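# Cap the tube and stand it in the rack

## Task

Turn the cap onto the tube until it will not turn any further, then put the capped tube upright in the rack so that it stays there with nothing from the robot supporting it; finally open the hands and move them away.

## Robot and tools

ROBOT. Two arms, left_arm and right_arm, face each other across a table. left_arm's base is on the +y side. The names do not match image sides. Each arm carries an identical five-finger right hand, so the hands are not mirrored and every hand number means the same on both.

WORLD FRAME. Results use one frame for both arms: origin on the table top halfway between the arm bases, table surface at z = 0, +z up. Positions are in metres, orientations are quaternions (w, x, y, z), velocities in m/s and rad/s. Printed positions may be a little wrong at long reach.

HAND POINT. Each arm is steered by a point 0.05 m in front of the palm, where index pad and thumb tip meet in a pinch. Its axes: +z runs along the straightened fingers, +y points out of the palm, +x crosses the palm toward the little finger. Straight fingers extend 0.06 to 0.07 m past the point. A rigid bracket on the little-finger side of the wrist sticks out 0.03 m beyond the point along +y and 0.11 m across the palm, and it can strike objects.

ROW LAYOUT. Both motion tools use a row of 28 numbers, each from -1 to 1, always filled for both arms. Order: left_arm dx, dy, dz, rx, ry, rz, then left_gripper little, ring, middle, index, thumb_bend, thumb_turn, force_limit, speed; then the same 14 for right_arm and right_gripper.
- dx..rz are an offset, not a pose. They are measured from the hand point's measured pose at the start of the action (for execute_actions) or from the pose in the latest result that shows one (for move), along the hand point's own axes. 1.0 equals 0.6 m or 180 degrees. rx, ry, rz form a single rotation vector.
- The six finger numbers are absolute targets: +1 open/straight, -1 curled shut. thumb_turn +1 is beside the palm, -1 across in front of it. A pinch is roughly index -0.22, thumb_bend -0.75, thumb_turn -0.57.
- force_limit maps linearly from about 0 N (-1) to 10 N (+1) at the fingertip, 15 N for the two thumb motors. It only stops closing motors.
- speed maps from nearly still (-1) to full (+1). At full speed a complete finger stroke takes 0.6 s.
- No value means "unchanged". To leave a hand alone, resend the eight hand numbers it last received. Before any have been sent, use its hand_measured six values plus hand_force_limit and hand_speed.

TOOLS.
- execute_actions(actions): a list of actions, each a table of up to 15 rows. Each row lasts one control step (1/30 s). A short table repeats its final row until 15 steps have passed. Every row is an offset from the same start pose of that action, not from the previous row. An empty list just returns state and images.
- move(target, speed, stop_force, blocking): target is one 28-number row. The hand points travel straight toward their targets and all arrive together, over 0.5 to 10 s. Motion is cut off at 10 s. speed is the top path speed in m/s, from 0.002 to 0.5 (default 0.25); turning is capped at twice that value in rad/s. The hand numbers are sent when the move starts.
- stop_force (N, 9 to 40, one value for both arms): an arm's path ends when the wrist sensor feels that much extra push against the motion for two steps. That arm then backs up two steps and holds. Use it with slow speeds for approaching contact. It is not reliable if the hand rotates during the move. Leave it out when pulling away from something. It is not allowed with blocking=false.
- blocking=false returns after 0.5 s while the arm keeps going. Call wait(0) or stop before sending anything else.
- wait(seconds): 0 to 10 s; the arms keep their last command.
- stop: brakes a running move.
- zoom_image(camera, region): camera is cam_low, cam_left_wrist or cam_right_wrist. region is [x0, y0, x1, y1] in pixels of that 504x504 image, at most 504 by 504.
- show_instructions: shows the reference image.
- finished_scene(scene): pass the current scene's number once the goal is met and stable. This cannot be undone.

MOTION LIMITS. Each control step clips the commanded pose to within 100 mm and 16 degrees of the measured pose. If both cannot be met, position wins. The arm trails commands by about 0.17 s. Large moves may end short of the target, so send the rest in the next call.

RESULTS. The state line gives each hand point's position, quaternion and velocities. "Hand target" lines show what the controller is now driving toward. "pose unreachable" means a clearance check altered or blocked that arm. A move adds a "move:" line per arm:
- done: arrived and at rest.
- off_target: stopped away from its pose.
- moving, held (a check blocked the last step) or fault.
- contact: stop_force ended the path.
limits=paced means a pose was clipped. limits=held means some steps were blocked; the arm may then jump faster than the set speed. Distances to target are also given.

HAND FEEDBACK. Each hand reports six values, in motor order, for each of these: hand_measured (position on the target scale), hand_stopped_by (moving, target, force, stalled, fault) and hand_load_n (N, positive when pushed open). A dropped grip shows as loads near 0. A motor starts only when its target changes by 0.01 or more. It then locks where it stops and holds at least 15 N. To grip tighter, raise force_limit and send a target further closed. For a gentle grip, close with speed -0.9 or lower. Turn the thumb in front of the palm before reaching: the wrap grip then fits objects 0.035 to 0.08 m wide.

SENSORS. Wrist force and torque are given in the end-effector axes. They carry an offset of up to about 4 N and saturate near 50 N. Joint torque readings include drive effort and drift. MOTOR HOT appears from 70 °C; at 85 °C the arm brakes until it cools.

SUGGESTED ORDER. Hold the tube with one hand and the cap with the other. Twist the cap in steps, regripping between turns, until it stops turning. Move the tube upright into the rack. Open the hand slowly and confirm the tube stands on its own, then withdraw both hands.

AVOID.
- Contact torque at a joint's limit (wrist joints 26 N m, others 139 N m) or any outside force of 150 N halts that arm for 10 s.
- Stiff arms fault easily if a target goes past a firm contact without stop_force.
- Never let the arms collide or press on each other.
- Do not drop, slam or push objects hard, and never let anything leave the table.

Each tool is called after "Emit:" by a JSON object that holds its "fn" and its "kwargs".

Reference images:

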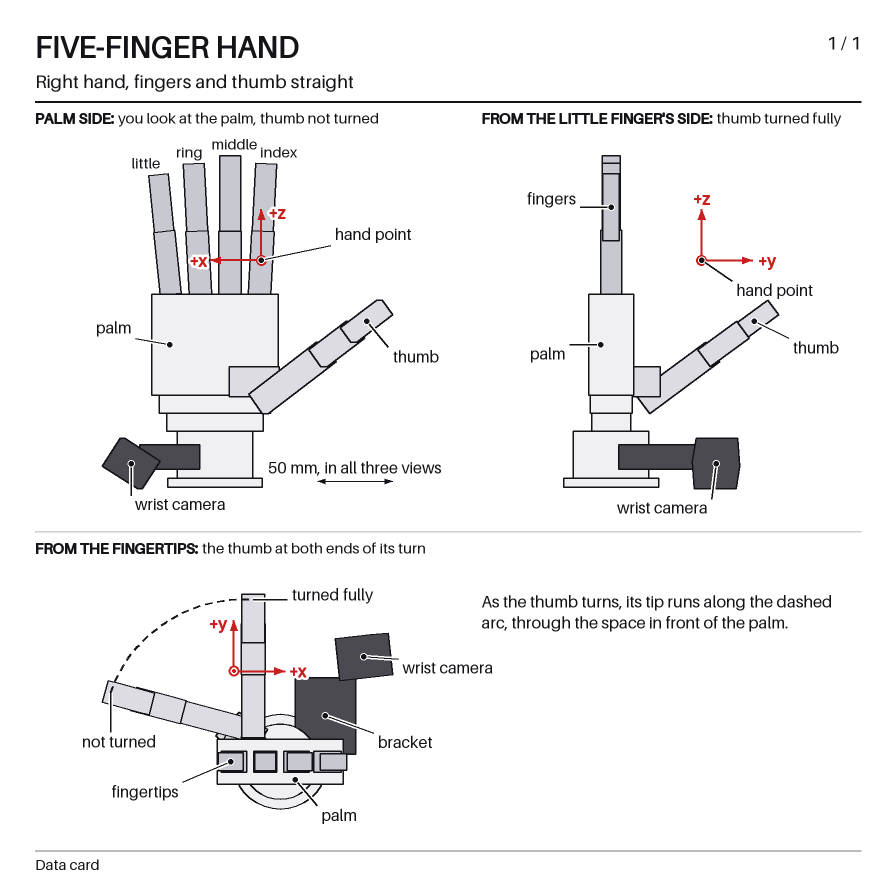

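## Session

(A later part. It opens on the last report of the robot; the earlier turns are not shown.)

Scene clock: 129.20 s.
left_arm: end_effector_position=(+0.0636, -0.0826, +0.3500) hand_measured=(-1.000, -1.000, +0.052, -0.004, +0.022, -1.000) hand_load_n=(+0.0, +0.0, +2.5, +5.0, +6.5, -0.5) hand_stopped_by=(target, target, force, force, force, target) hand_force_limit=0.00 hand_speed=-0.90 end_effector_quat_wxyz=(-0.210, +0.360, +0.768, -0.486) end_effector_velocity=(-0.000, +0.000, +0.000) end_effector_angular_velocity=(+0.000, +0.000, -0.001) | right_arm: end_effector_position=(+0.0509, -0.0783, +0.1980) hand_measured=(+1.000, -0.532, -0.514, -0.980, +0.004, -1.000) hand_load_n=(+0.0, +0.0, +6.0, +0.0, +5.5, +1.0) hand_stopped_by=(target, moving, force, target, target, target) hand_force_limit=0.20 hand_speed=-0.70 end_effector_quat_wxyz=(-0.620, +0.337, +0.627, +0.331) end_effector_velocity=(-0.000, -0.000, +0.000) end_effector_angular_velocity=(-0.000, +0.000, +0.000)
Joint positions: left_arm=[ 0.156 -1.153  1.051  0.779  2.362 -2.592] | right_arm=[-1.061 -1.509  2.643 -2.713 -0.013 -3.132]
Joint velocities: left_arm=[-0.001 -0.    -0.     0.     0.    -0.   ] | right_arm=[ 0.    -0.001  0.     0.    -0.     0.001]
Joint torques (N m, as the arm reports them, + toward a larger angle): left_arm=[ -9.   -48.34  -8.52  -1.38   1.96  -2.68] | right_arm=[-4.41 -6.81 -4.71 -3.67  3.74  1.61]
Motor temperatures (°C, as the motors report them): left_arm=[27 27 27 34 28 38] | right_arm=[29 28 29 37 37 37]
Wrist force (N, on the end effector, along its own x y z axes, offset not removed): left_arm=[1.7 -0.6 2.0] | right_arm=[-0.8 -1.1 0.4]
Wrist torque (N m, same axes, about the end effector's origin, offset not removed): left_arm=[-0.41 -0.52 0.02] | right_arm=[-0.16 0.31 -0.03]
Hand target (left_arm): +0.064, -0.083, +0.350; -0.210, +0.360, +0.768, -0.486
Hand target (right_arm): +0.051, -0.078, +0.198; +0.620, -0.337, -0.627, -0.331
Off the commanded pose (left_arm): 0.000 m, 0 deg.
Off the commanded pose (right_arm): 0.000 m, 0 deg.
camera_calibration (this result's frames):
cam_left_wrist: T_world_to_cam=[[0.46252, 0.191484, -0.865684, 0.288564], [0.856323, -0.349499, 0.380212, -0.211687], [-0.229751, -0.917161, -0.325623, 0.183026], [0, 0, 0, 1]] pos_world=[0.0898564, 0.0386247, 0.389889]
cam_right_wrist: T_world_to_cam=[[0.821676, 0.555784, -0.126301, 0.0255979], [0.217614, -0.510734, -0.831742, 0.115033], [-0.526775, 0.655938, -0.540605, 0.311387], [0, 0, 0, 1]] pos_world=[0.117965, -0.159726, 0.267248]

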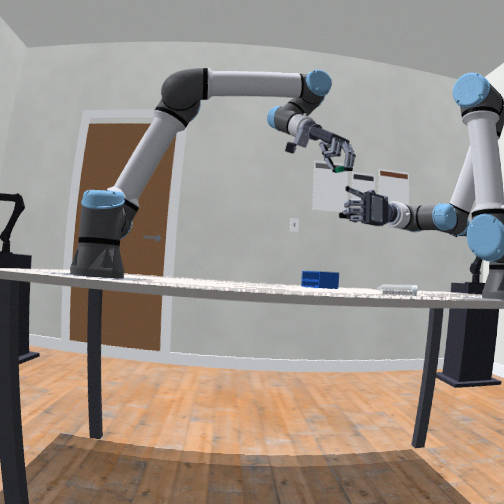

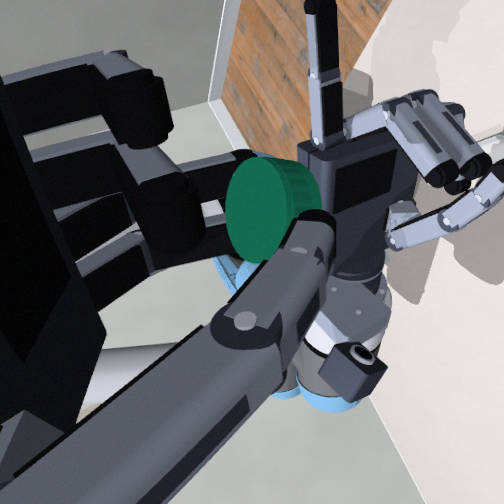

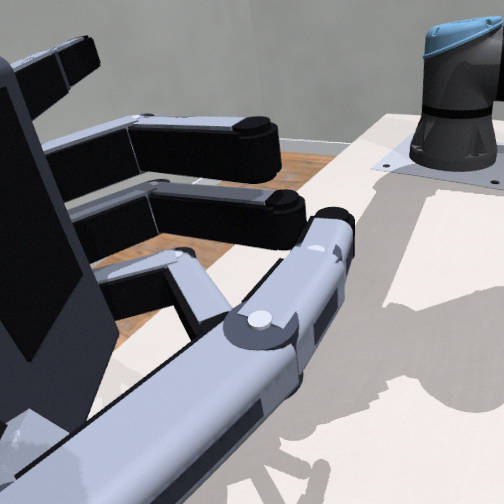

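Emit:
{"fn": "move", "kwargs": {"target": [-0.01,0.273,-0.552,0,-0.398,-0.198,-1,-1,-0.4,-0.4,-0.02,-1,0,-0.9,0,0,0,0,0,0,1,1,0.3,0.3,0,-1,0.2,0]}}

Emit:
{"fn": "move", "kwargs": {"target": [0.004,0.43,0.21,0,0,0,-1,-1,-0.4,-0.4,-0.02,-1,0,-0.9,0.1,0,0,-0.4,0,0,1,1,0.3,0.3,0,-1,0.2,0], "speed": 0.2}}

Scene clock: 133.37 s.
left_arm: end_effector_position=(+0.3470, +0.1537, +0.3498) hand_measured=(-1.000, -1.000, +0.052, -0.004, +0.022, -1.000) hand_load_n=(+0.0, +0.0, +2.5, +5.0, +6.5, -0.5) hand_stopped_by=(target, target, force, force, force, target) hand_force_limit=0.00 hand_speed=-0.90 end_effector_quat_wxyz=(-0.142, +0.224, -0.812, +0.520) end_effector_velocity=(+0.002, +0.001, +0.000) end_effector_angular_velocity=(+0.000, -0.000, +0.009) | right_arm: end_effector_position=(+0.0509, -0.0783, +0.1980) hand_measured=(+1.000, +1.000, +0.300, +0.300, +0.000, -1.000) hand_load_n=(+0.0, +0.0, +0.0, +0.0, +0.0, +0.0) hand_stopped_by=(target, target, target, target, target, target) hand_force_limit=0.20 hand_speed=0.00 end_effector_quat_wxyz=(-0.620, +0.337, +0.627, +0.331) end_effector_velocity=(-0.000, +0.000, +0.000) end_effector_angular_velocity=(+0.002, -0.001, +0.000)
Joint positions: left_arm=[ 0.312 -1.712  1.672  0.491  1.289 -3.277] | right_arm=[-1.061 -1.509  2.643 -2.713 -0.013 -3.132]
Joint velocities: left_arm=[ 0.002  0.002 -0.002  0.001 -0.006 -0.003] | right_arm=[ 0.    -0.    -0.    -0.     0.001 -0.001]
Joint torques (N m, as the arm reports them, + toward a larger angle): left_arm=[ 10.65  -3.96 -34.16   1.57  -2.02  -2.64] | right_arm=[-5.53 -6.64 -4.35 -3.69  3.82  1.74]
Motor temperatures (°C, as the motors report them): left_arm=[27 27 27 34 28 38] | right_arm=[29 28 29 37 37 37]
Wrist force (N, on the end effector, along its own x y z axes, offset not removed): left_arm=[0.9 -0.6 0.4] | right_arm=[-1.0 1.5 -1.6]
Wrist torque (N m, same axes, about the end effector's origin, offset not removed): left_arm=[-0.30 -0.36 -0.06] | right_arm=[0.32 0.31 0.02]
Hand target (left_arm): +0.347, +0.154, +0.350; +0.142, -0.224, +0.812, -0.520
Hand target (right_arm): +0.051, -0.078, +0.198; +0.620, -0.337, -0.627, -0.331
Off the commanded pose (left_arm): 0.001 m, 0 deg.
Off the commanded pose (right_arm): 0.000 m, 0 deg.
move: done
camera_calibration (this result's frames):
cam_left_wrist: T_world_to_cam=[[-0.118552, 0.458446, -0.88078, 0.277949], [0.498355, 0.794694, 0.34656, -0.411609], [0.858829, -0.397856, -0.322681, 0.00621652], [0, 0, 0, 1]] pos_world=[0.23274, 0.202152, 0.389465]
cam_right_wrist: T_world_to_cam=[[0.821676, 0.555784, -0.126301, 0.025598], [0.217614, -0.510734, -0.831742, 0.115033], [-0.526775, 0.655938, -0.540605, 0.311387], [0, 0, 0, 1]] pos_world=[0.117965, -0.159726, 0.267248]

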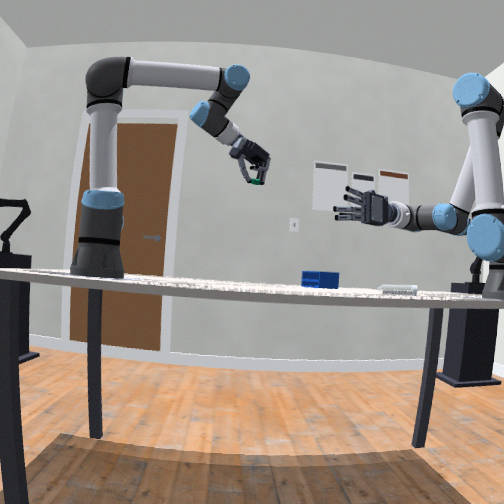

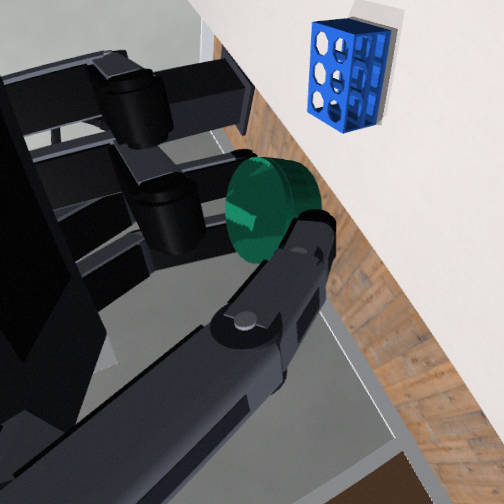

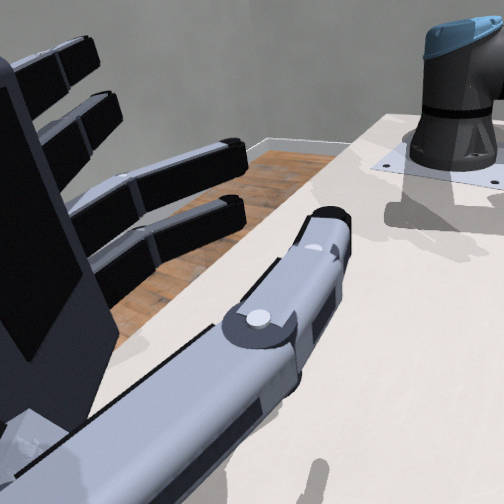

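Scene clock: 139.70 s.
left_arm: end_effector_position=(+0.3483, +0.1475, +0.0626) hand_measured=(-1.000, -1.000, +0.052, -0.004, +0.022, -1.000) hand_load_n=(+0.0, +0.0, +2.5, +5.0, +6.5, -0.5) hand_stopped_by=(target, target, force, force, force, target) hand_force_limit=0.00 hand_speed=-0.90 end_effector_quat_wxyz=(-0.142, +0.224, -0.812, +0.520) end_effector_velocity=(-0.000, -0.000, +0.002) end_effector_angular_velocity=(-0.002, -0.002, -0.001) | right_arm: end_effector_position=(+0.0505, -0.0777, +0.2580) hand_measured=(+1.000, +1.000, +0.300, +0.300, +0.000, -1.000) hand_load_n=(+0.0, +0.0, +0.0, +0.0, +0.0, +0.0) hand_stopped_by=(target, target, target, target, target, target) hand_force_limit=0.20 hand_speed=0.00 end_effector_quat_wxyz=(-0.304, +0.637, +0.313, +0.636) end_effector_velocity=(+0.001, +0.001, +0.001) end_effector_angular_velocity=(+0.003, -0.004, -0.012)
Joint positions: left_arm=[ 0.311 -1.439  2.206 -0.315  1.289 -3.277] | right_arm=[-0.109 -1.122  2.254 -4.265 -2.207 -1.576]
Joint velocities: left_arm=[-0.    -0.003 -0.     0.     0.     0.001] | right_arm=[ 0.003  0.007 -0.01  -0.002 -0.015 -0.005]
Joint torques (N m, as the arm reports them, + toward a larger angle): left_arm=[  9.79 -10.77  -5.24  -2.25   1.32   2.36] | right_arm=[  9.2  -18.69 -20.78  -3.03  -2.5   -2.34]
Motor temperatures (°C, as the motors report them): left_arm=[27 27 27 34 28 38] | right_arm=[29 28 29 37 37 37]
Wrist force (N, on the end effector, along its own x y z axes, offset not removed): left_arm=[0.9 -1.9 1.5] | right_arm=[-0.7 -1.5 -3.3]
Wrist torque (N m, same axes, about the end effector's origin, offset not removed): left_arm=[-0.55 -0.37 -0.04] | right_arm=[-0.10 0.36 0.16]
Hand target (left_arm): +0.348, +0.148, +0.063; +0.142, -0.224, +0.812, -0.520
Hand target (right_arm): +0.051, -0.078, +0.258; -0.303, +0.637, +0.312, +0.636
Off the commanded pose (left_arm): 0.001 m, 0 deg.
Off the commanded pose (right_arm): 0.000 m, 0 deg.
move: done; limits=paced
camera_calibration (this result's frames):
cam_left_wrist: T_world_to_cam=[[-0.118554, 0.458446, -0.880779, 0.0279648], [0.498356, 0.794694, 0.346558, -0.307752], [0.858828, -0.397856, -0.322684, -0.0900063], [0, 0, 0, 1]] pos_world=[0.233986, 0.195939, 0.102241]
cam_right_wrist: T_world_to_cam=[[0.784753, -0.60925, -0.113915, -0.0587137], [-0.407131, -0.368117, -0.835903, 0.209004], [0.467341, 0.702356, -0.536926, 0.295725], [0, 0, 0, 1]] pos_world=[-0.00703649, -0.166537, 0.326802]

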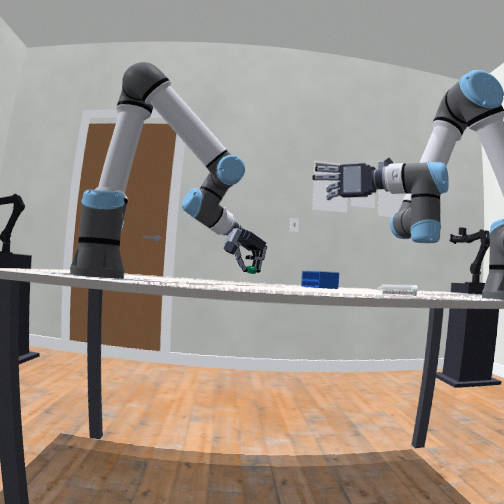

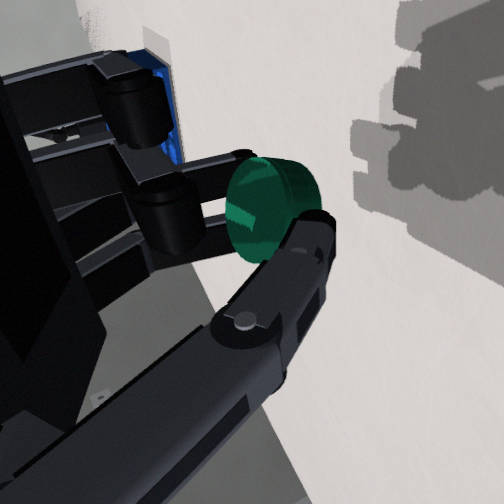

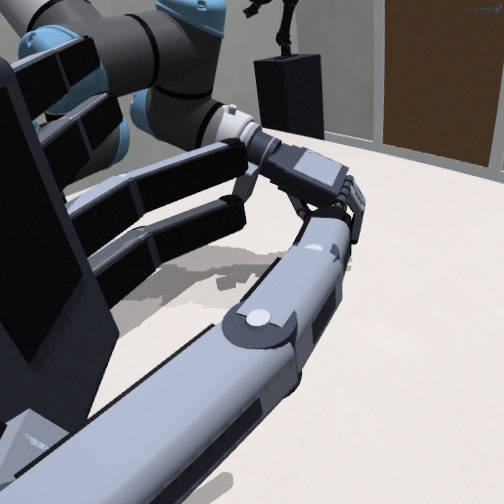

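Emit:
{"fn": "move", "kwargs": {"target": [0,0.051,0.025,0,0,0,-1,-1,-0.4,-0.4,-0.02,-1,0,-0.9,0,0,0,0,0,0.5,1,1,0.3,0.3,0,-1,0.2,0]}}

Emit:
{"fn": "move", "kwargs": {"target": [0,0,0,0,0,0,-1,-1,0.3,0.3,0,-1,0,-0.8,0,0,0,-0.145,0,0,1,1,0.3,0.3,0,-1,0.2,0]}}

Emit:
{"fn": "move", "kwargs": {"target": [0,0,0,0,0,0,-1,-1,0.3,0.3,0,-1,0,-0.8,0,0.1,-0.2,0,0.259,0.128,1,1,0.3,0.3,0,-1,0.2,0], "speed": 0.2}}

Scene clock: 143.80 s.
left_arm: end_effector_position=(+0.3487, +0.1469, +0.0285) hand_measured=(-1.000, -1.000, +0.052, -0.004, +0.022, -1.000) hand_load_n=(+0.0, +0.0, +2.5, +5.0, +6.5, -0.5) hand_stopped_by=(target, target, force, force, force, target) hand_force_limit=0.00 hand_speed=-0.90 end_effector_quat_wxyz=(-0.142, +0.224, -0.812, +0.520) end_effector_velocity=(-0.000, -0.000, +0.000) end_effector_angular_velocity=(-0.001, -0.000, -0.001) | right_arm: end_effector_position=(+0.0505, -0.0777, +0.2581) hand_measured=(+1.000, +1.000, +0.300, +0.300, +0.000, -1.000) hand_load_n=(+0.0, +0.0, +0.0, +0.0, +0.0, +0.0) hand_stopped_by=(target, target, target, target, target, target) hand_force_limit=0.20 hand_speed=0.00 end_effector_quat_wxyz=(+0.664, -0.672, +0.229, -0.235) end_effector_velocity=(-0.000, +0.000, -0.001) end_effector_angular_velocity=(+0.006, +0.011, +0.003)
Joint positions: left_arm=[ 0.312 -1.364  2.238 -0.423  1.29  -3.277] | right_arm=[-0.363 -1.324  2.45  -4.26  -1.953 -0.009]
Joint velocities: left_arm=[-0.001 -0.001  0.    -0.     0.     0.   ] | right_arm=[-0.004  0.     0.002 -0.001  0.007  0.013]
Joint torques (N m, as the arm reports them, + toward a larger angle): left_arm=[ 10.51 -11.92  -2.4   -2.36   1.31   2.51] | right_arm=[ -9.4  -11.94   0.51  -3.23   2.84   2.39]
Motor temperatures (°C, as the motors report them): left_arm=[27 27 27 34 28 38] | right_arm=[29 28 29 37 37 37]
Wrist force (N, on the end effector, along its own x y z axes, offset not removed): left_arm=[1.8 -1.2 0.9] | right_arm=[3.5 -3.1 0.0]
Wrist torque (N m, same axes, about the end effector's origin, offset not removed): left_arm=[-0.41 -0.51 0.09] | right_arm=[-0.62 -0.26 0.26]
Hand target (left_arm): +0.349, +0.147, +0.028; +0.142, -0.224, +0.812, -0.520
Hand target (right_arm): +0.051, -0.078, +0.258; +0.664, -0.672, +0.229, -0.235
Off the commanded pose (left_arm): 0.000 m, 0 deg.
Off the commanded pose (right_arm): 0.000 m, 0 deg.
move: done
camera_calibration (this result's frames):
cam_left_wrist: T_world_to_cam=[[-0.118552, 0.458447, -0.880779, -0.00172309], [0.498355, 0.794693, 0.346561, -0.295648], [0.858829, -0.397855, -0.322682, -0.101614], [0, 0, 0, 1]] pos_world=[0.234403, 0.195312, 0.0681533]
cam_right_wrist: T_world_to_cam=[[-0.0864894, 0.0717127, -0.993668, 0.265313], [-0.990421, 0.101569, 0.093537, 0.0352014], [0.107634, 0.99224, 0.0622412, 0.181813], [0, 0, 0, 1]] pos_world=[0.0382417, -0.203003, 0.249024]

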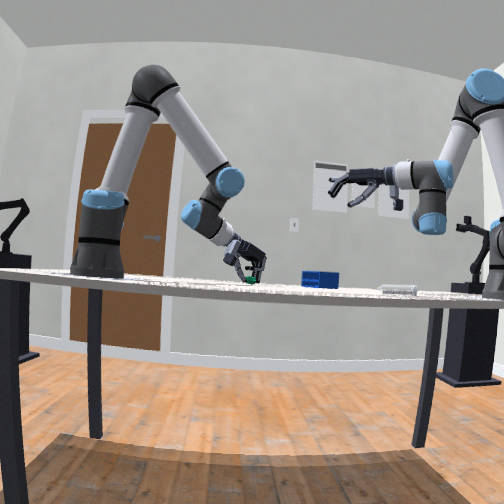

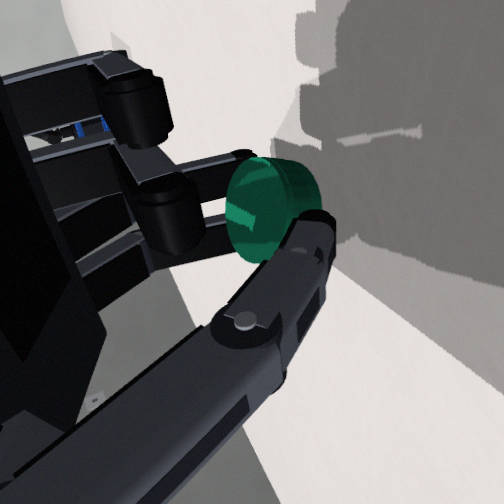

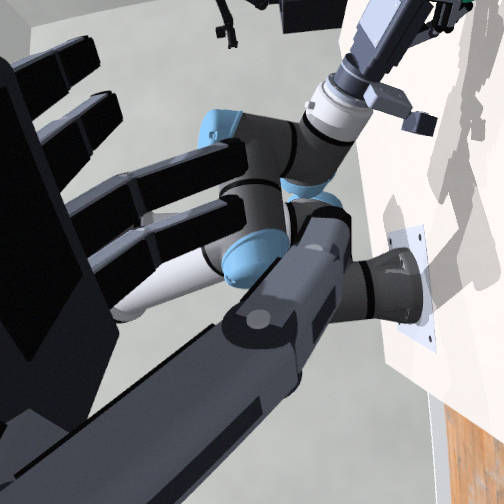

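Scene clock: 145.30 s.
left_arm: end_effector_position=(+0.3487, +0.1469, +0.0285) hand_measured=(-1.000, -1.000, +0.300, +0.300, +0.000, -1.000) hand_load_n=(+0.0, +0.0, +0.0, +0.0, +0.0, +0.0) hand_stopped_by=(target, target, target, target, target, target) hand_force_limit=0.00 hand_speed=-0.80 end_effector_quat_wxyz=(-0.142, +0.224, -0.812, +0.520) end_effector_velocity=(-0.000, -0.000, -0.001) end_effector_angular_velocity=(+0.002, -0.000, -0.001) | right_arm: end_effector_position=(+0.0505, -0.0777, +0.2582) hand_measured=(+1.000, +1.000, +0.300, +0.300, +0.000, -1.000) hand_load_n=(+0.0, +0.0, +0.0, +0.0, +0.0, +0.0) hand_stopped_by=(target, target, target, target, target, target) hand_force_limit=0.20 hand_speed=0.00 end_effector_quat_wxyz=(+0.496, -0.804, +0.276, -0.178) end_effector_velocity=(+0.001, +0.001, -0.001) end_effector_angular_velocity=(-0.010, +0.007, -0.001)
Joint positions: left_arm=[ 0.312 -1.364  2.238 -0.423  1.29  -3.277] | right_arm=[-0.421 -1.647  2.341 -3.352 -1.865  0.138]
Joint velocities: left_arm=[-0.     0.002 -0.     0.    -0.     0.   ] | right_arm=[-0.002 -0.002 -0.006  0.021  0.003  0.002]
Joint torques (N m, as the arm reports them, + toward a larger angle): left_arm=[ 11.2  -20.24  -6.79   1.59   1.51   2.65] | right_arm=[-10.32 -23.34 -29.64  -0.38   2.57   2.39]
Motor temperatures (°C, as the motors report them): left_arm=[27 27 27 34 28 38] | right_arm=[29 28 29 37 37 37]
Wrist force (N, on the end effector, along its own x y z axes, offset not removed): left_arm=[1.8 -1.4 2.3] | right_arm=[-1.7 -1.7 -5.3]
Wrist torque (N m, same axes, about the end effector's origin, offset not removed): left_arm=[-0.56 -0.47 0.07] | right_arm=[0.05 0.73 -0.13]
Hand target (left_arm): +0.349, +0.147, +0.029; +0.142, -0.224, +0.812, -0.520
Hand target (right_arm): +0.051, -0.078, +0.258; -0.495, +0.804, -0.276, +0.178
Off the commanded pose (left_arm): 0.000 m, 0 deg.
Off the commanded pose (right_arm): 0.000 m, 0 deg.
move: done
camera_calibration (this result's frames):
cam_left_wrist: T_world_to_cam=[[-0.118558, 0.458473, -0.880765, -0.0017411], [0.498358, 0.794683, 0.346581, -0.295648], [0.858827, -0.397846, -0.322699, -0.101615], [0, 0, 0, 1]] pos_world=[0.234402, 0.195318, 0.0681417]
cam_right_wrist: T_world_to_cam=[[-0.357482, -0.269448, -0.894206, 0.226889], [-0.930795, 0.181062, 0.31755, -0.0194645], [0.0763433, 0.945841, -0.315527, 0.277253], [0, 0, 0, 1]] pos_world=[0.0418249, -0.197578, 0.296547]

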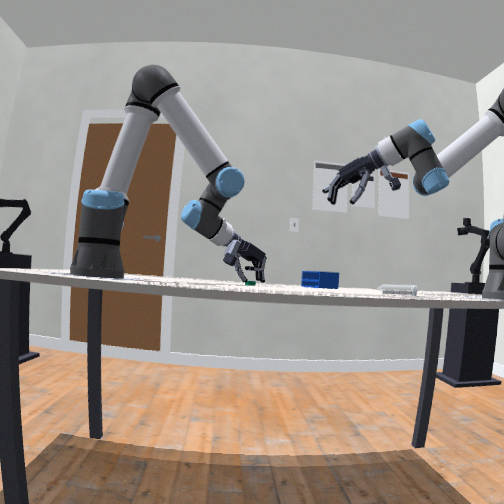

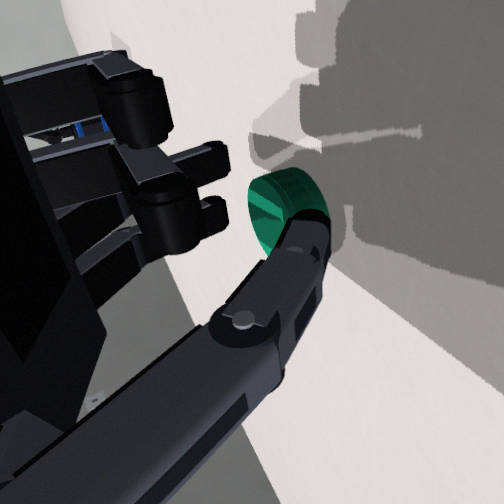

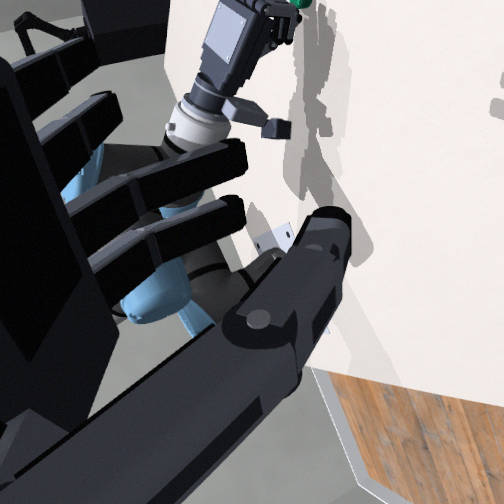

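Scene clock: 148.37 s.
left_arm: end_effector_position=(+0.3487, +0.1469, +0.0285) hand_measured=(-1.000, -1.000, +0.300, +0.300, +0.000, -1.000) hand_load_n=(+0.0, +0.0, +0.0, +0.0, +0.0, +0.0) hand_stopped_by=(target, target, target, target, target, target) hand_force_limit=0.00 hand_speed=-0.80 end_effector_quat_wxyz=(-0.142, +0.224, -0.812, +0.520) end_effector_velocity=(+0.000, -0.000, +0.001) end_effector_angular_velocity=(-0.002, +0.000, +0.001) | right_arm: end_effector_position=(-0.0328, -0.1828, +0.2579) hand_measured=(+1.000, +1.000, +0.300, +0.300, +0.000, -1.000) hand_load_n=(+0.0, +0.0, +0.0, +0.0, +0.0, +0.0) hand_stopped_by=(target, target, target, target, target, target) hand_force_limit=0.20 hand_speed=0.00 end_effector_quat_wxyz=(+0.372, -0.600, +0.599, -0.378) end_effector_velocity=(-0.001, +0.000, -0.001) end_effector_angular_velocity=(-0.004, -0.004, -0.014)
Joint positions: left_arm=[ 0.312 -1.364  2.238 -0.423  1.29  -3.277] | right_arm=[ 0.095 -1.7    2.032 -1.551 -2.657  1.955]
Joint velocities: left_arm=[ 0.    -0.002  0.    -0.     0.    -0.001] | right_arm=[ 0.003  0.012 -0.016  0.04   0.002  0.035]
Joint torques (N m, as the arm reports them, + toward a larger angle): left_arm=[ 10.22 -19.84  -6.48   1.31   1.34   2.45] | right_arm=[  8.52  -5.94 -32.88  -0.03   1.45   2.41]
Motor temperatures (°C, as the motors report them): left_arm=[27 27 27 34 28 38] | right_arm=[29 28 29 37 37 37]
Wrist force (N, on the end effector, along its own x y z axes, offset not removed): left_arm=[1.1 -1.2 1.7] | right_arm=[3.4 -2.5 -1.5]
Wrist torque (N m, same axes, about the end effector's origin, offset not removed): left_arm=[-0.43 -0.41 0.03] | right_arm=[-0.36 -0.51 0.33]
Hand target (left_arm): +0.349, +0.147, +0.028; +0.142, -0.224, +0.812, -0.520
Hand target (right_arm): -0.033, -0.183, +0.258; -0.371, +0.600, -0.599, +0.379
Off the commanded pose (left_arm): 0.000 m, 0 deg.
Off the commanded pose (right_arm): 0.000 m, 0 deg.
move: done
camera_calibration (this result's frames):
cam_left_wrist: T_world_to_cam=[[-0.118558, 0.458473, -0.880765, -0.00174124], [0.498358, 0.794683, 0.346581, -0.295648], [0.858827, -0.397846, -0.322699, -0.101615], [0, 0, 0, 1]] pos_world=[0.234402, 0.195318, 0.0681416]
cam_right_wrist: T_world_to_cam=[[-0.425057, 0.117839, -0.897464, 0.237938], [-0.434568, 0.843183, 0.316532, 0.0596711], [0.794026, 0.524553, -0.307192, 0.327308], [0, 0, 0, 1]] pos_world=[-0.132823, -0.250042, 0.295199]

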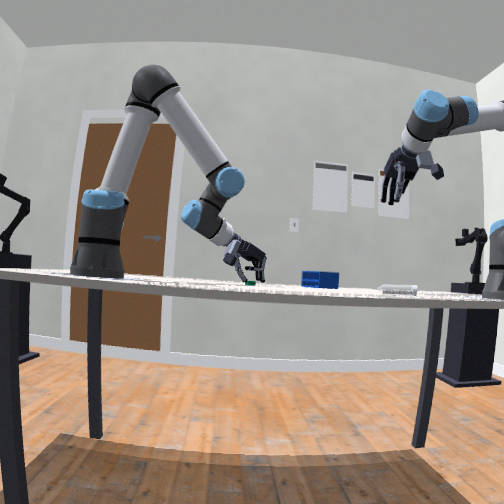

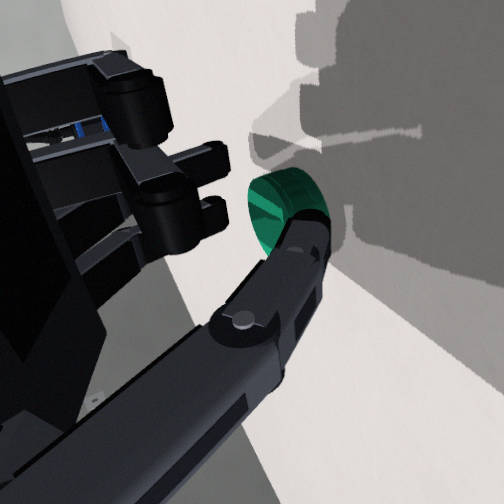

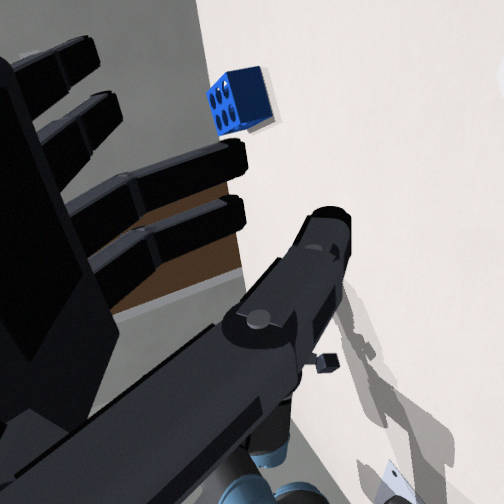

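Lower 0.15, shift X +0.05.

Emit:
{"fn": "move", "kwargs": {"target": [0,0,0,0,0,0,-1,-1,0.3,0.3,0,-1,0,-0.8,0.08,0.225,0.11,0,0,0,1,1,0.3,0.3,0,-1,0.2,0], "speed": 0.2}}

Scene clock: 149.97 s.
left_arm: end_effector_position=(+0.3487, +0.1469, +0.0285) hand_measured=(-1.000, -1.000, +0.300, +0.300, +0.000, -1.000) hand_load_n=(+0.0, +0.0, +0.0, +0.0, +0.0, +0.0) hand_stopped_by=(target, target, target, target, target, target) hand_force_limit=0.00 hand_speed=-0.80 end_effector_quat_wxyz=(-0.142, +0.224, -0.812, +0.520) end_effector_velocity=(-0.000, +0.000, -0.000) end_effector_angular_velocity=(+0.000, -0.000, -0.000) | right_arm: end_effector_position=(-0.0327, -0.2322, +0.1083) hand_measured=(+1.000, +1.000, +0.300, +0.300, +0.000, -1.000) hand_load_n=(+0.0, +0.0, +0.0, +0.0, +0.0, +0.0) hand_stopped_by=(target, target, target, target, target, target) hand_force_limit=0.20 hand_speed=0.00 end_effector_quat_wxyz=(+0.372, -0.600, +0.599, -0.379) end_effector_velocity=(+0.000, +0.000, -0.002) end_effector_angular_velocity=(+0.001, +0.002, +0.004)
Joint positions: left_arm=[ 0.312 -1.364  2.238 -0.423  1.29  -3.277] | right_arm=[ 0.118 -1.583  2.368 -1.962 -2.648  2.001]
Joint velocities: left_arm=[-0.  0.  0. -0. -0.  0.] | right_arm=[-0.001  0.004  0.007 -0.022 -0.    -0.012]
Joint torques (N m, as the arm reports them, + toward a larger angle): left_arm=[ 10.67 -19.73  -6.38   1.41   1.4    2.65] | right_arm=[-8.58 -6.32 -5.85 -3.94 -3.87 -2.3 ]
Motor temperatures (°C, as the motors report them): left_arm=[27 27 27 34 28 38] | right_arm=[29 28 29 37 37 37]
Wrist force (N, on the end effector, along its own x y z axes, offset not removed): left_arm=[0.9 -1.2 1.9] | right_arm=[-0.5 -1.4 0.9]
Wrist torque (N m, same axes, about the end effector's origin, offset not removed): left_arm=[-0.53 -0.37 -0.01] | right_arm=[-0.09 0.29 -0.23]
Hand target (left_arm): +0.349, +0.147, +0.028; +0.142, -0.224, +0.812, -0.520
Hand target (right_arm): -0.033, -0.232, +0.108; -0.372, +0.600, -0.599, +0.378
Off the commanded pose (left_arm): 0.000 m, 0 deg.
Off the commanded pose (right_arm): 0.000 m, 0 deg.
move: done
camera_calibration (this result's frames):
cam_left_wrist: T_world_to_cam=[[-0.118558, 0.458473, -0.880765, -0.0017413], [0.498358, 0.794683, 0.346582, -0.295648], [0.858827, -0.397846, -0.322699, -0.101615], [0, 0, 0, 1]] pos_world=[0.234402, 0.195318, 0.0681416]
cam_right_wrist: T_world_to_cam=[[-0.424865, 0.117852, -0.897553, 0.109546], [-0.434301, 0.8434, 0.316322, 0.14879], [0.794275, 0.524202, -0.307147, 0.307133], [0, 0, 0, 1]] pos_world=[-0.132786, -0.299399, 0.145592]

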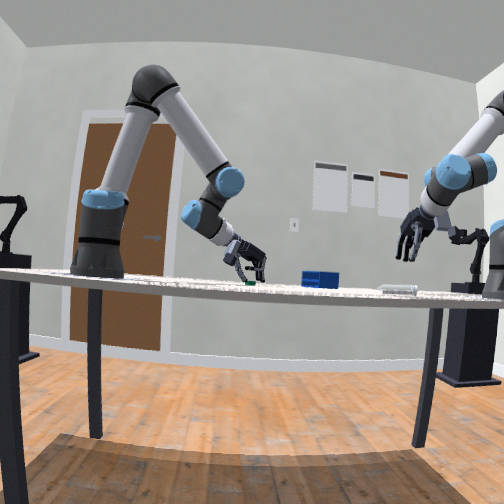

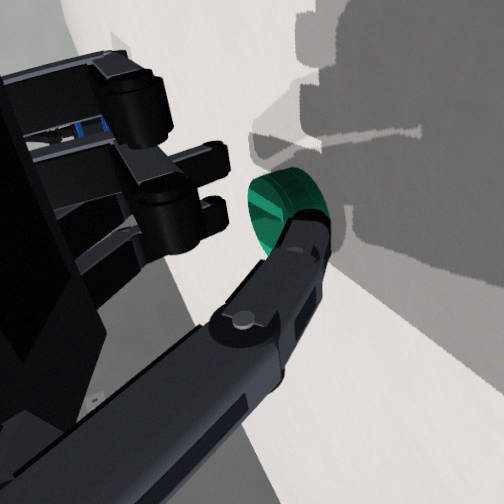

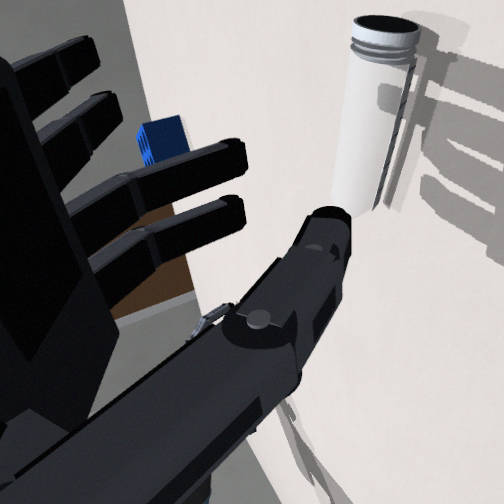

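Emit:
{"fn": "move", "kwargs": {"target": [0,0,0,0,0,0,-1,-1,0.3,0.3,0,-1,0,-0.8,0.014,0.049,0.089,0,0.065,0.032,1,1,0.3,0.3,0,-1,0.2,0], "speed": 0.1}}

Emit:
{"fn": "move", "kwargs": {"target": [0,0.01,-0.003,0,0,0,-1,-1,0.3,0.3,0,-1,0,-0.8,0,0.054,0.027,0,0,0,1,1,0.3,0.3,0,-1,0.2,0], "speed": 0.04}}

Scene clock: 151.93 s.
left_arm: end_effector_position=(+0.3487, +0.1469, +0.0285) hand_measured=(-1.000, -1.000, +0.300, +0.300, +0.000, -1.000) hand_load_n=(+0.0, +0.0, +0.0, +0.0, +0.0, +0.0) hand_stopped_by=(target, target, target, target, target, target) hand_force_limit=0.00 hand_speed=-0.80 end_effector_quat_wxyz=(-0.142, +0.224, -0.812, +0.520) end_effector_velocity=(-0.000, -0.000, -0.000) end_effector_angular_velocity=(+0.000, +0.000, -0.001) | right_arm: end_effector_position=(+0.0023, -0.2412, +0.0587) hand_measured=(+1.000, +1.000, +0.300, +0.300, +0.000, -1.000) hand_load_n=(+0.0, +0.0, +0.0, +0.0, +0.0, +0.0) hand_stopped_by=(target, target, target, target, target, target) hand_force_limit=0.20 hand_speed=0.00 end_effector_quat_wxyz=(+0.327, -0.528, +0.663, -0.418) end_effector_velocity=(+0.001, +0.000, -0.002) end_effector_angular_velocity=(+0.001, -0.001, -0.009)
Joint positions: left_arm=[ 0.312 -1.364  2.238 -0.423  1.29  -3.277] | right_arm=[ 0.016 -1.443  2.341 -1.883 -2.591  2.224]
Joint velocities: left_arm=[-0.     0.001 -0.    -0.     0.    -0.   ] | right_arm=[-0.004  0.006 -0.002  0.003  0.002  0.008]
Joint torques (N m, as the arm reports them, + toward a larger angle): left_arm=[  9.99 -21.16  -6.02   1.53   1.31   2.59] | right_arm=[ -8.01  -9.62 -26.35   0.28   1.69   2.32]
Motor temperatures (°C, as the motors report them): left_arm=[27 27 27 34 28 38] | right_arm=[29 28 29 37 37 37]
Wrist force (N, on the end effector, along its own x y z axes, offset not removed): left_arm=[0.6 -0.6 1.7] | right_arm=[3.6 -1.1 -1.8]
Wrist torque (N m, same axes, about the end effector's origin, offset not removed): left_arm=[-0.37 -0.31 -0.03] | right_arm=[-0.11 -0.30 0.27]
Hand target (left_arm): +0.349, +0.147, +0.028; +0.142, -0.224, +0.812, -0.520
Hand target (right_arm): +0.002, -0.241, +0.059; +0.327, -0.528, +0.663, -0.419
Off the commanded pose (left_arm): 0.000 m, 0 deg.
Off the commanded pose (right_arm): 0.000 m, 0 deg.
move: done
camera_calibration (this result's frames):
cam_left_wrist: T_world_to_cam=[[-0.118558, 0.458473, -0.880765, -0.00174115], [0.498358, 0.794683, 0.346581, -0.295648], [0.858827, -0.397846, -0.322699, -0.101615], [0, 0, 0, 1]] pos_world=[0.234402, 0.195318, 0.0681417]
cam_right_wrist: T_world_to_cam=[[-0.385691, 0.211169, -0.898137, 0.103443], [-0.234254, 0.919143, 0.316704, 0.205044], [0.892394, 0.332542, -0.305038, 0.222211], [0, 0, 0, 1]] pos_world=[-0.11037, -0.284203, 0.0957508]

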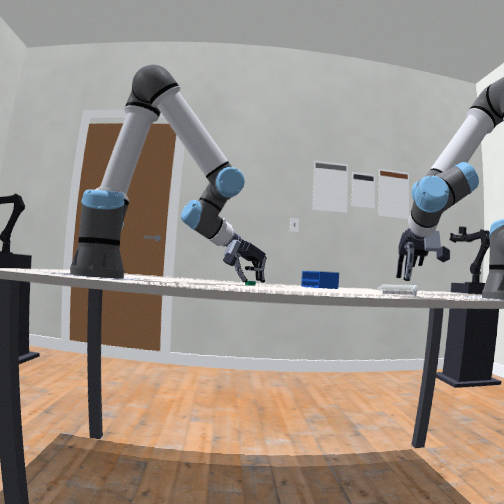

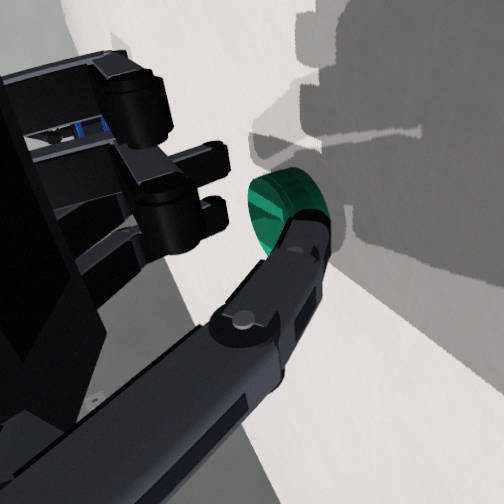

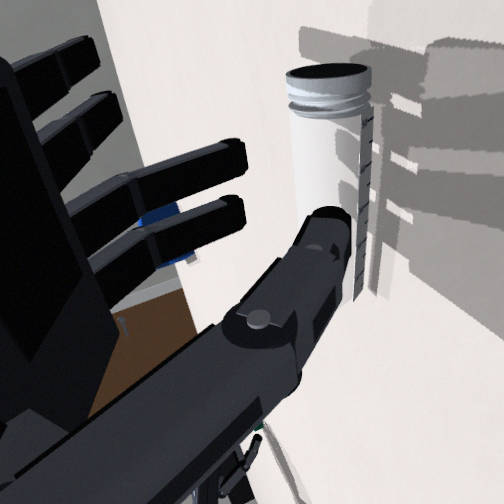

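Scene clock: 153.23 s.
left_arm: end_effector_position=(+0.3466, +0.1504, +0.0238) hand_measured=(-1.000, -1.000, +0.300, +0.300, +0.000, -1.000) hand_load_n=(+0.0, +0.0, +0.0, +0.0, +0.0, +0.0) hand_stopped_by=(target, target, target, target, target, target) hand_force_limit=0.00 hand_speed=-0.80 end_effector_quat_wxyz=(-0.142, +0.224, -0.812, +0.520) end_effector_velocity=(-0.000, +0.000, -0.001) end_effector_angular_velocity=(+0.002, -0.001, -0.001) | right_arm: end_effector_position=(+0.0027, -0.2416, +0.0227) hand_measured=(+1.000, +1.000, +0.300, +0.300, +0.000, -1.000) hand_load_n=(+0.0, +0.0, +0.0, +0.0, +0.0, +0.0) hand_stopped_by=(target, target, target, target, target, target) hand_force_limit=0.20 hand_speed=0.00 end_effector_quat_wxyz=(+0.327, -0.528, +0.663, -0.418) end_effector_velocity=(+0.000, +0.000, -0.002) end_effector_angular_velocity=(+0.001, +0.000, +0.000)
Joint positions: left_arm=[ 0.308 -1.361  2.253 -0.44   1.286 -3.279] | right_arm=[ 0.015 -1.345  2.372 -2.013 -2.592  2.222]
Joint velocities: left_arm=[-0.     0.001  0.001 -0.001 -0.     0.002] | right_arm=[-0.     0.005  0.002 -0.009 -0.001 -0.001]
Joint torques (N m, as the arm reports them, + toward a larger angle): left_arm=[-10.56 -10.85  -2.79  -2.33  -1.92  -2.63] | right_arm=[ -9.53 -12.05  -0.57  -3.51  -3.79  -2.36]
Motor temperatures (°C, as the motors report them): left_arm=[27 27 27 34 28 38] | right_arm=[29 28 29 37 37 37]
Wrist force (N, on the end effector, along its own x y z axes, offset not removed): left_arm=[1.0 -1.0 1.1] | right_arm=[-0.1 -0.5 -3.6]
Wrist torque (N m, same axes, about the end effector's origin, offset not removed): left_arm=[-0.47 -0.35 0.01] | right_arm=[0.37 0.08 0.02]
Hand target (left_arm): +0.347, +0.150, +0.024; +0.142, -0.224, +0.812, -0.520
Hand target (right_arm): +0.003, -0.242, +0.022; +0.327, -0.528, +0.663, -0.418
Off the commanded pose (left_arm): 0.000 m, 0 deg.
Off the commanded pose (right_arm): 0.000 m, 0 deg.
move: done
camera_calibration (this result's frames):
cam_left_wrist: T_world_to_cam=[[-0.118578, 0.458474, -0.880762, -0.00772836], [0.498366, 0.794683, 0.34657, -0.295801], [0.858819, -0.397846, -0.32272, -0.0998874], [0, 0, 0, 1]] pos_world=[0.232286, 0.198872, 0.0634733]
cam_right_wrist: T_world_to_cam=[[-0.385643, 0.21117, -0.898158, 0.0713161], [-0.234212, 0.919165, 0.316673, 0.216925], [0.892426, 0.332481, -0.305011, 0.210993], [0, 0, 0, 1]] pos_world=[-0.109986, -0.284601, 0.0597139]

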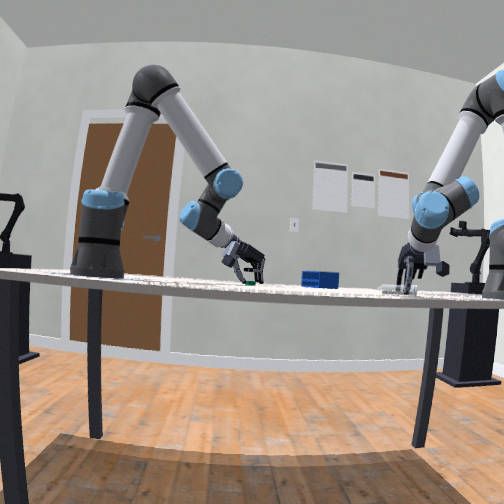

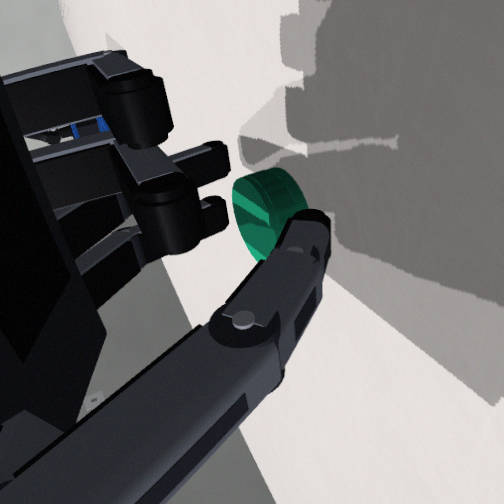

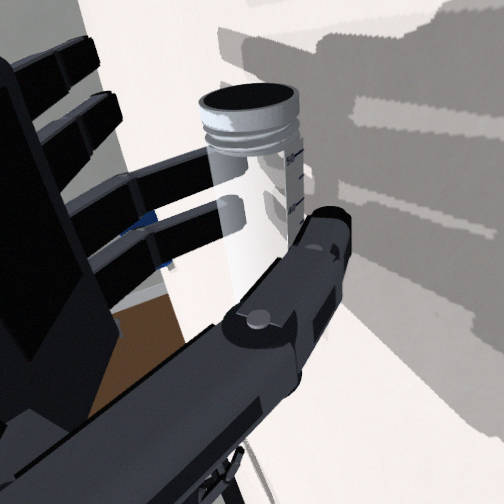

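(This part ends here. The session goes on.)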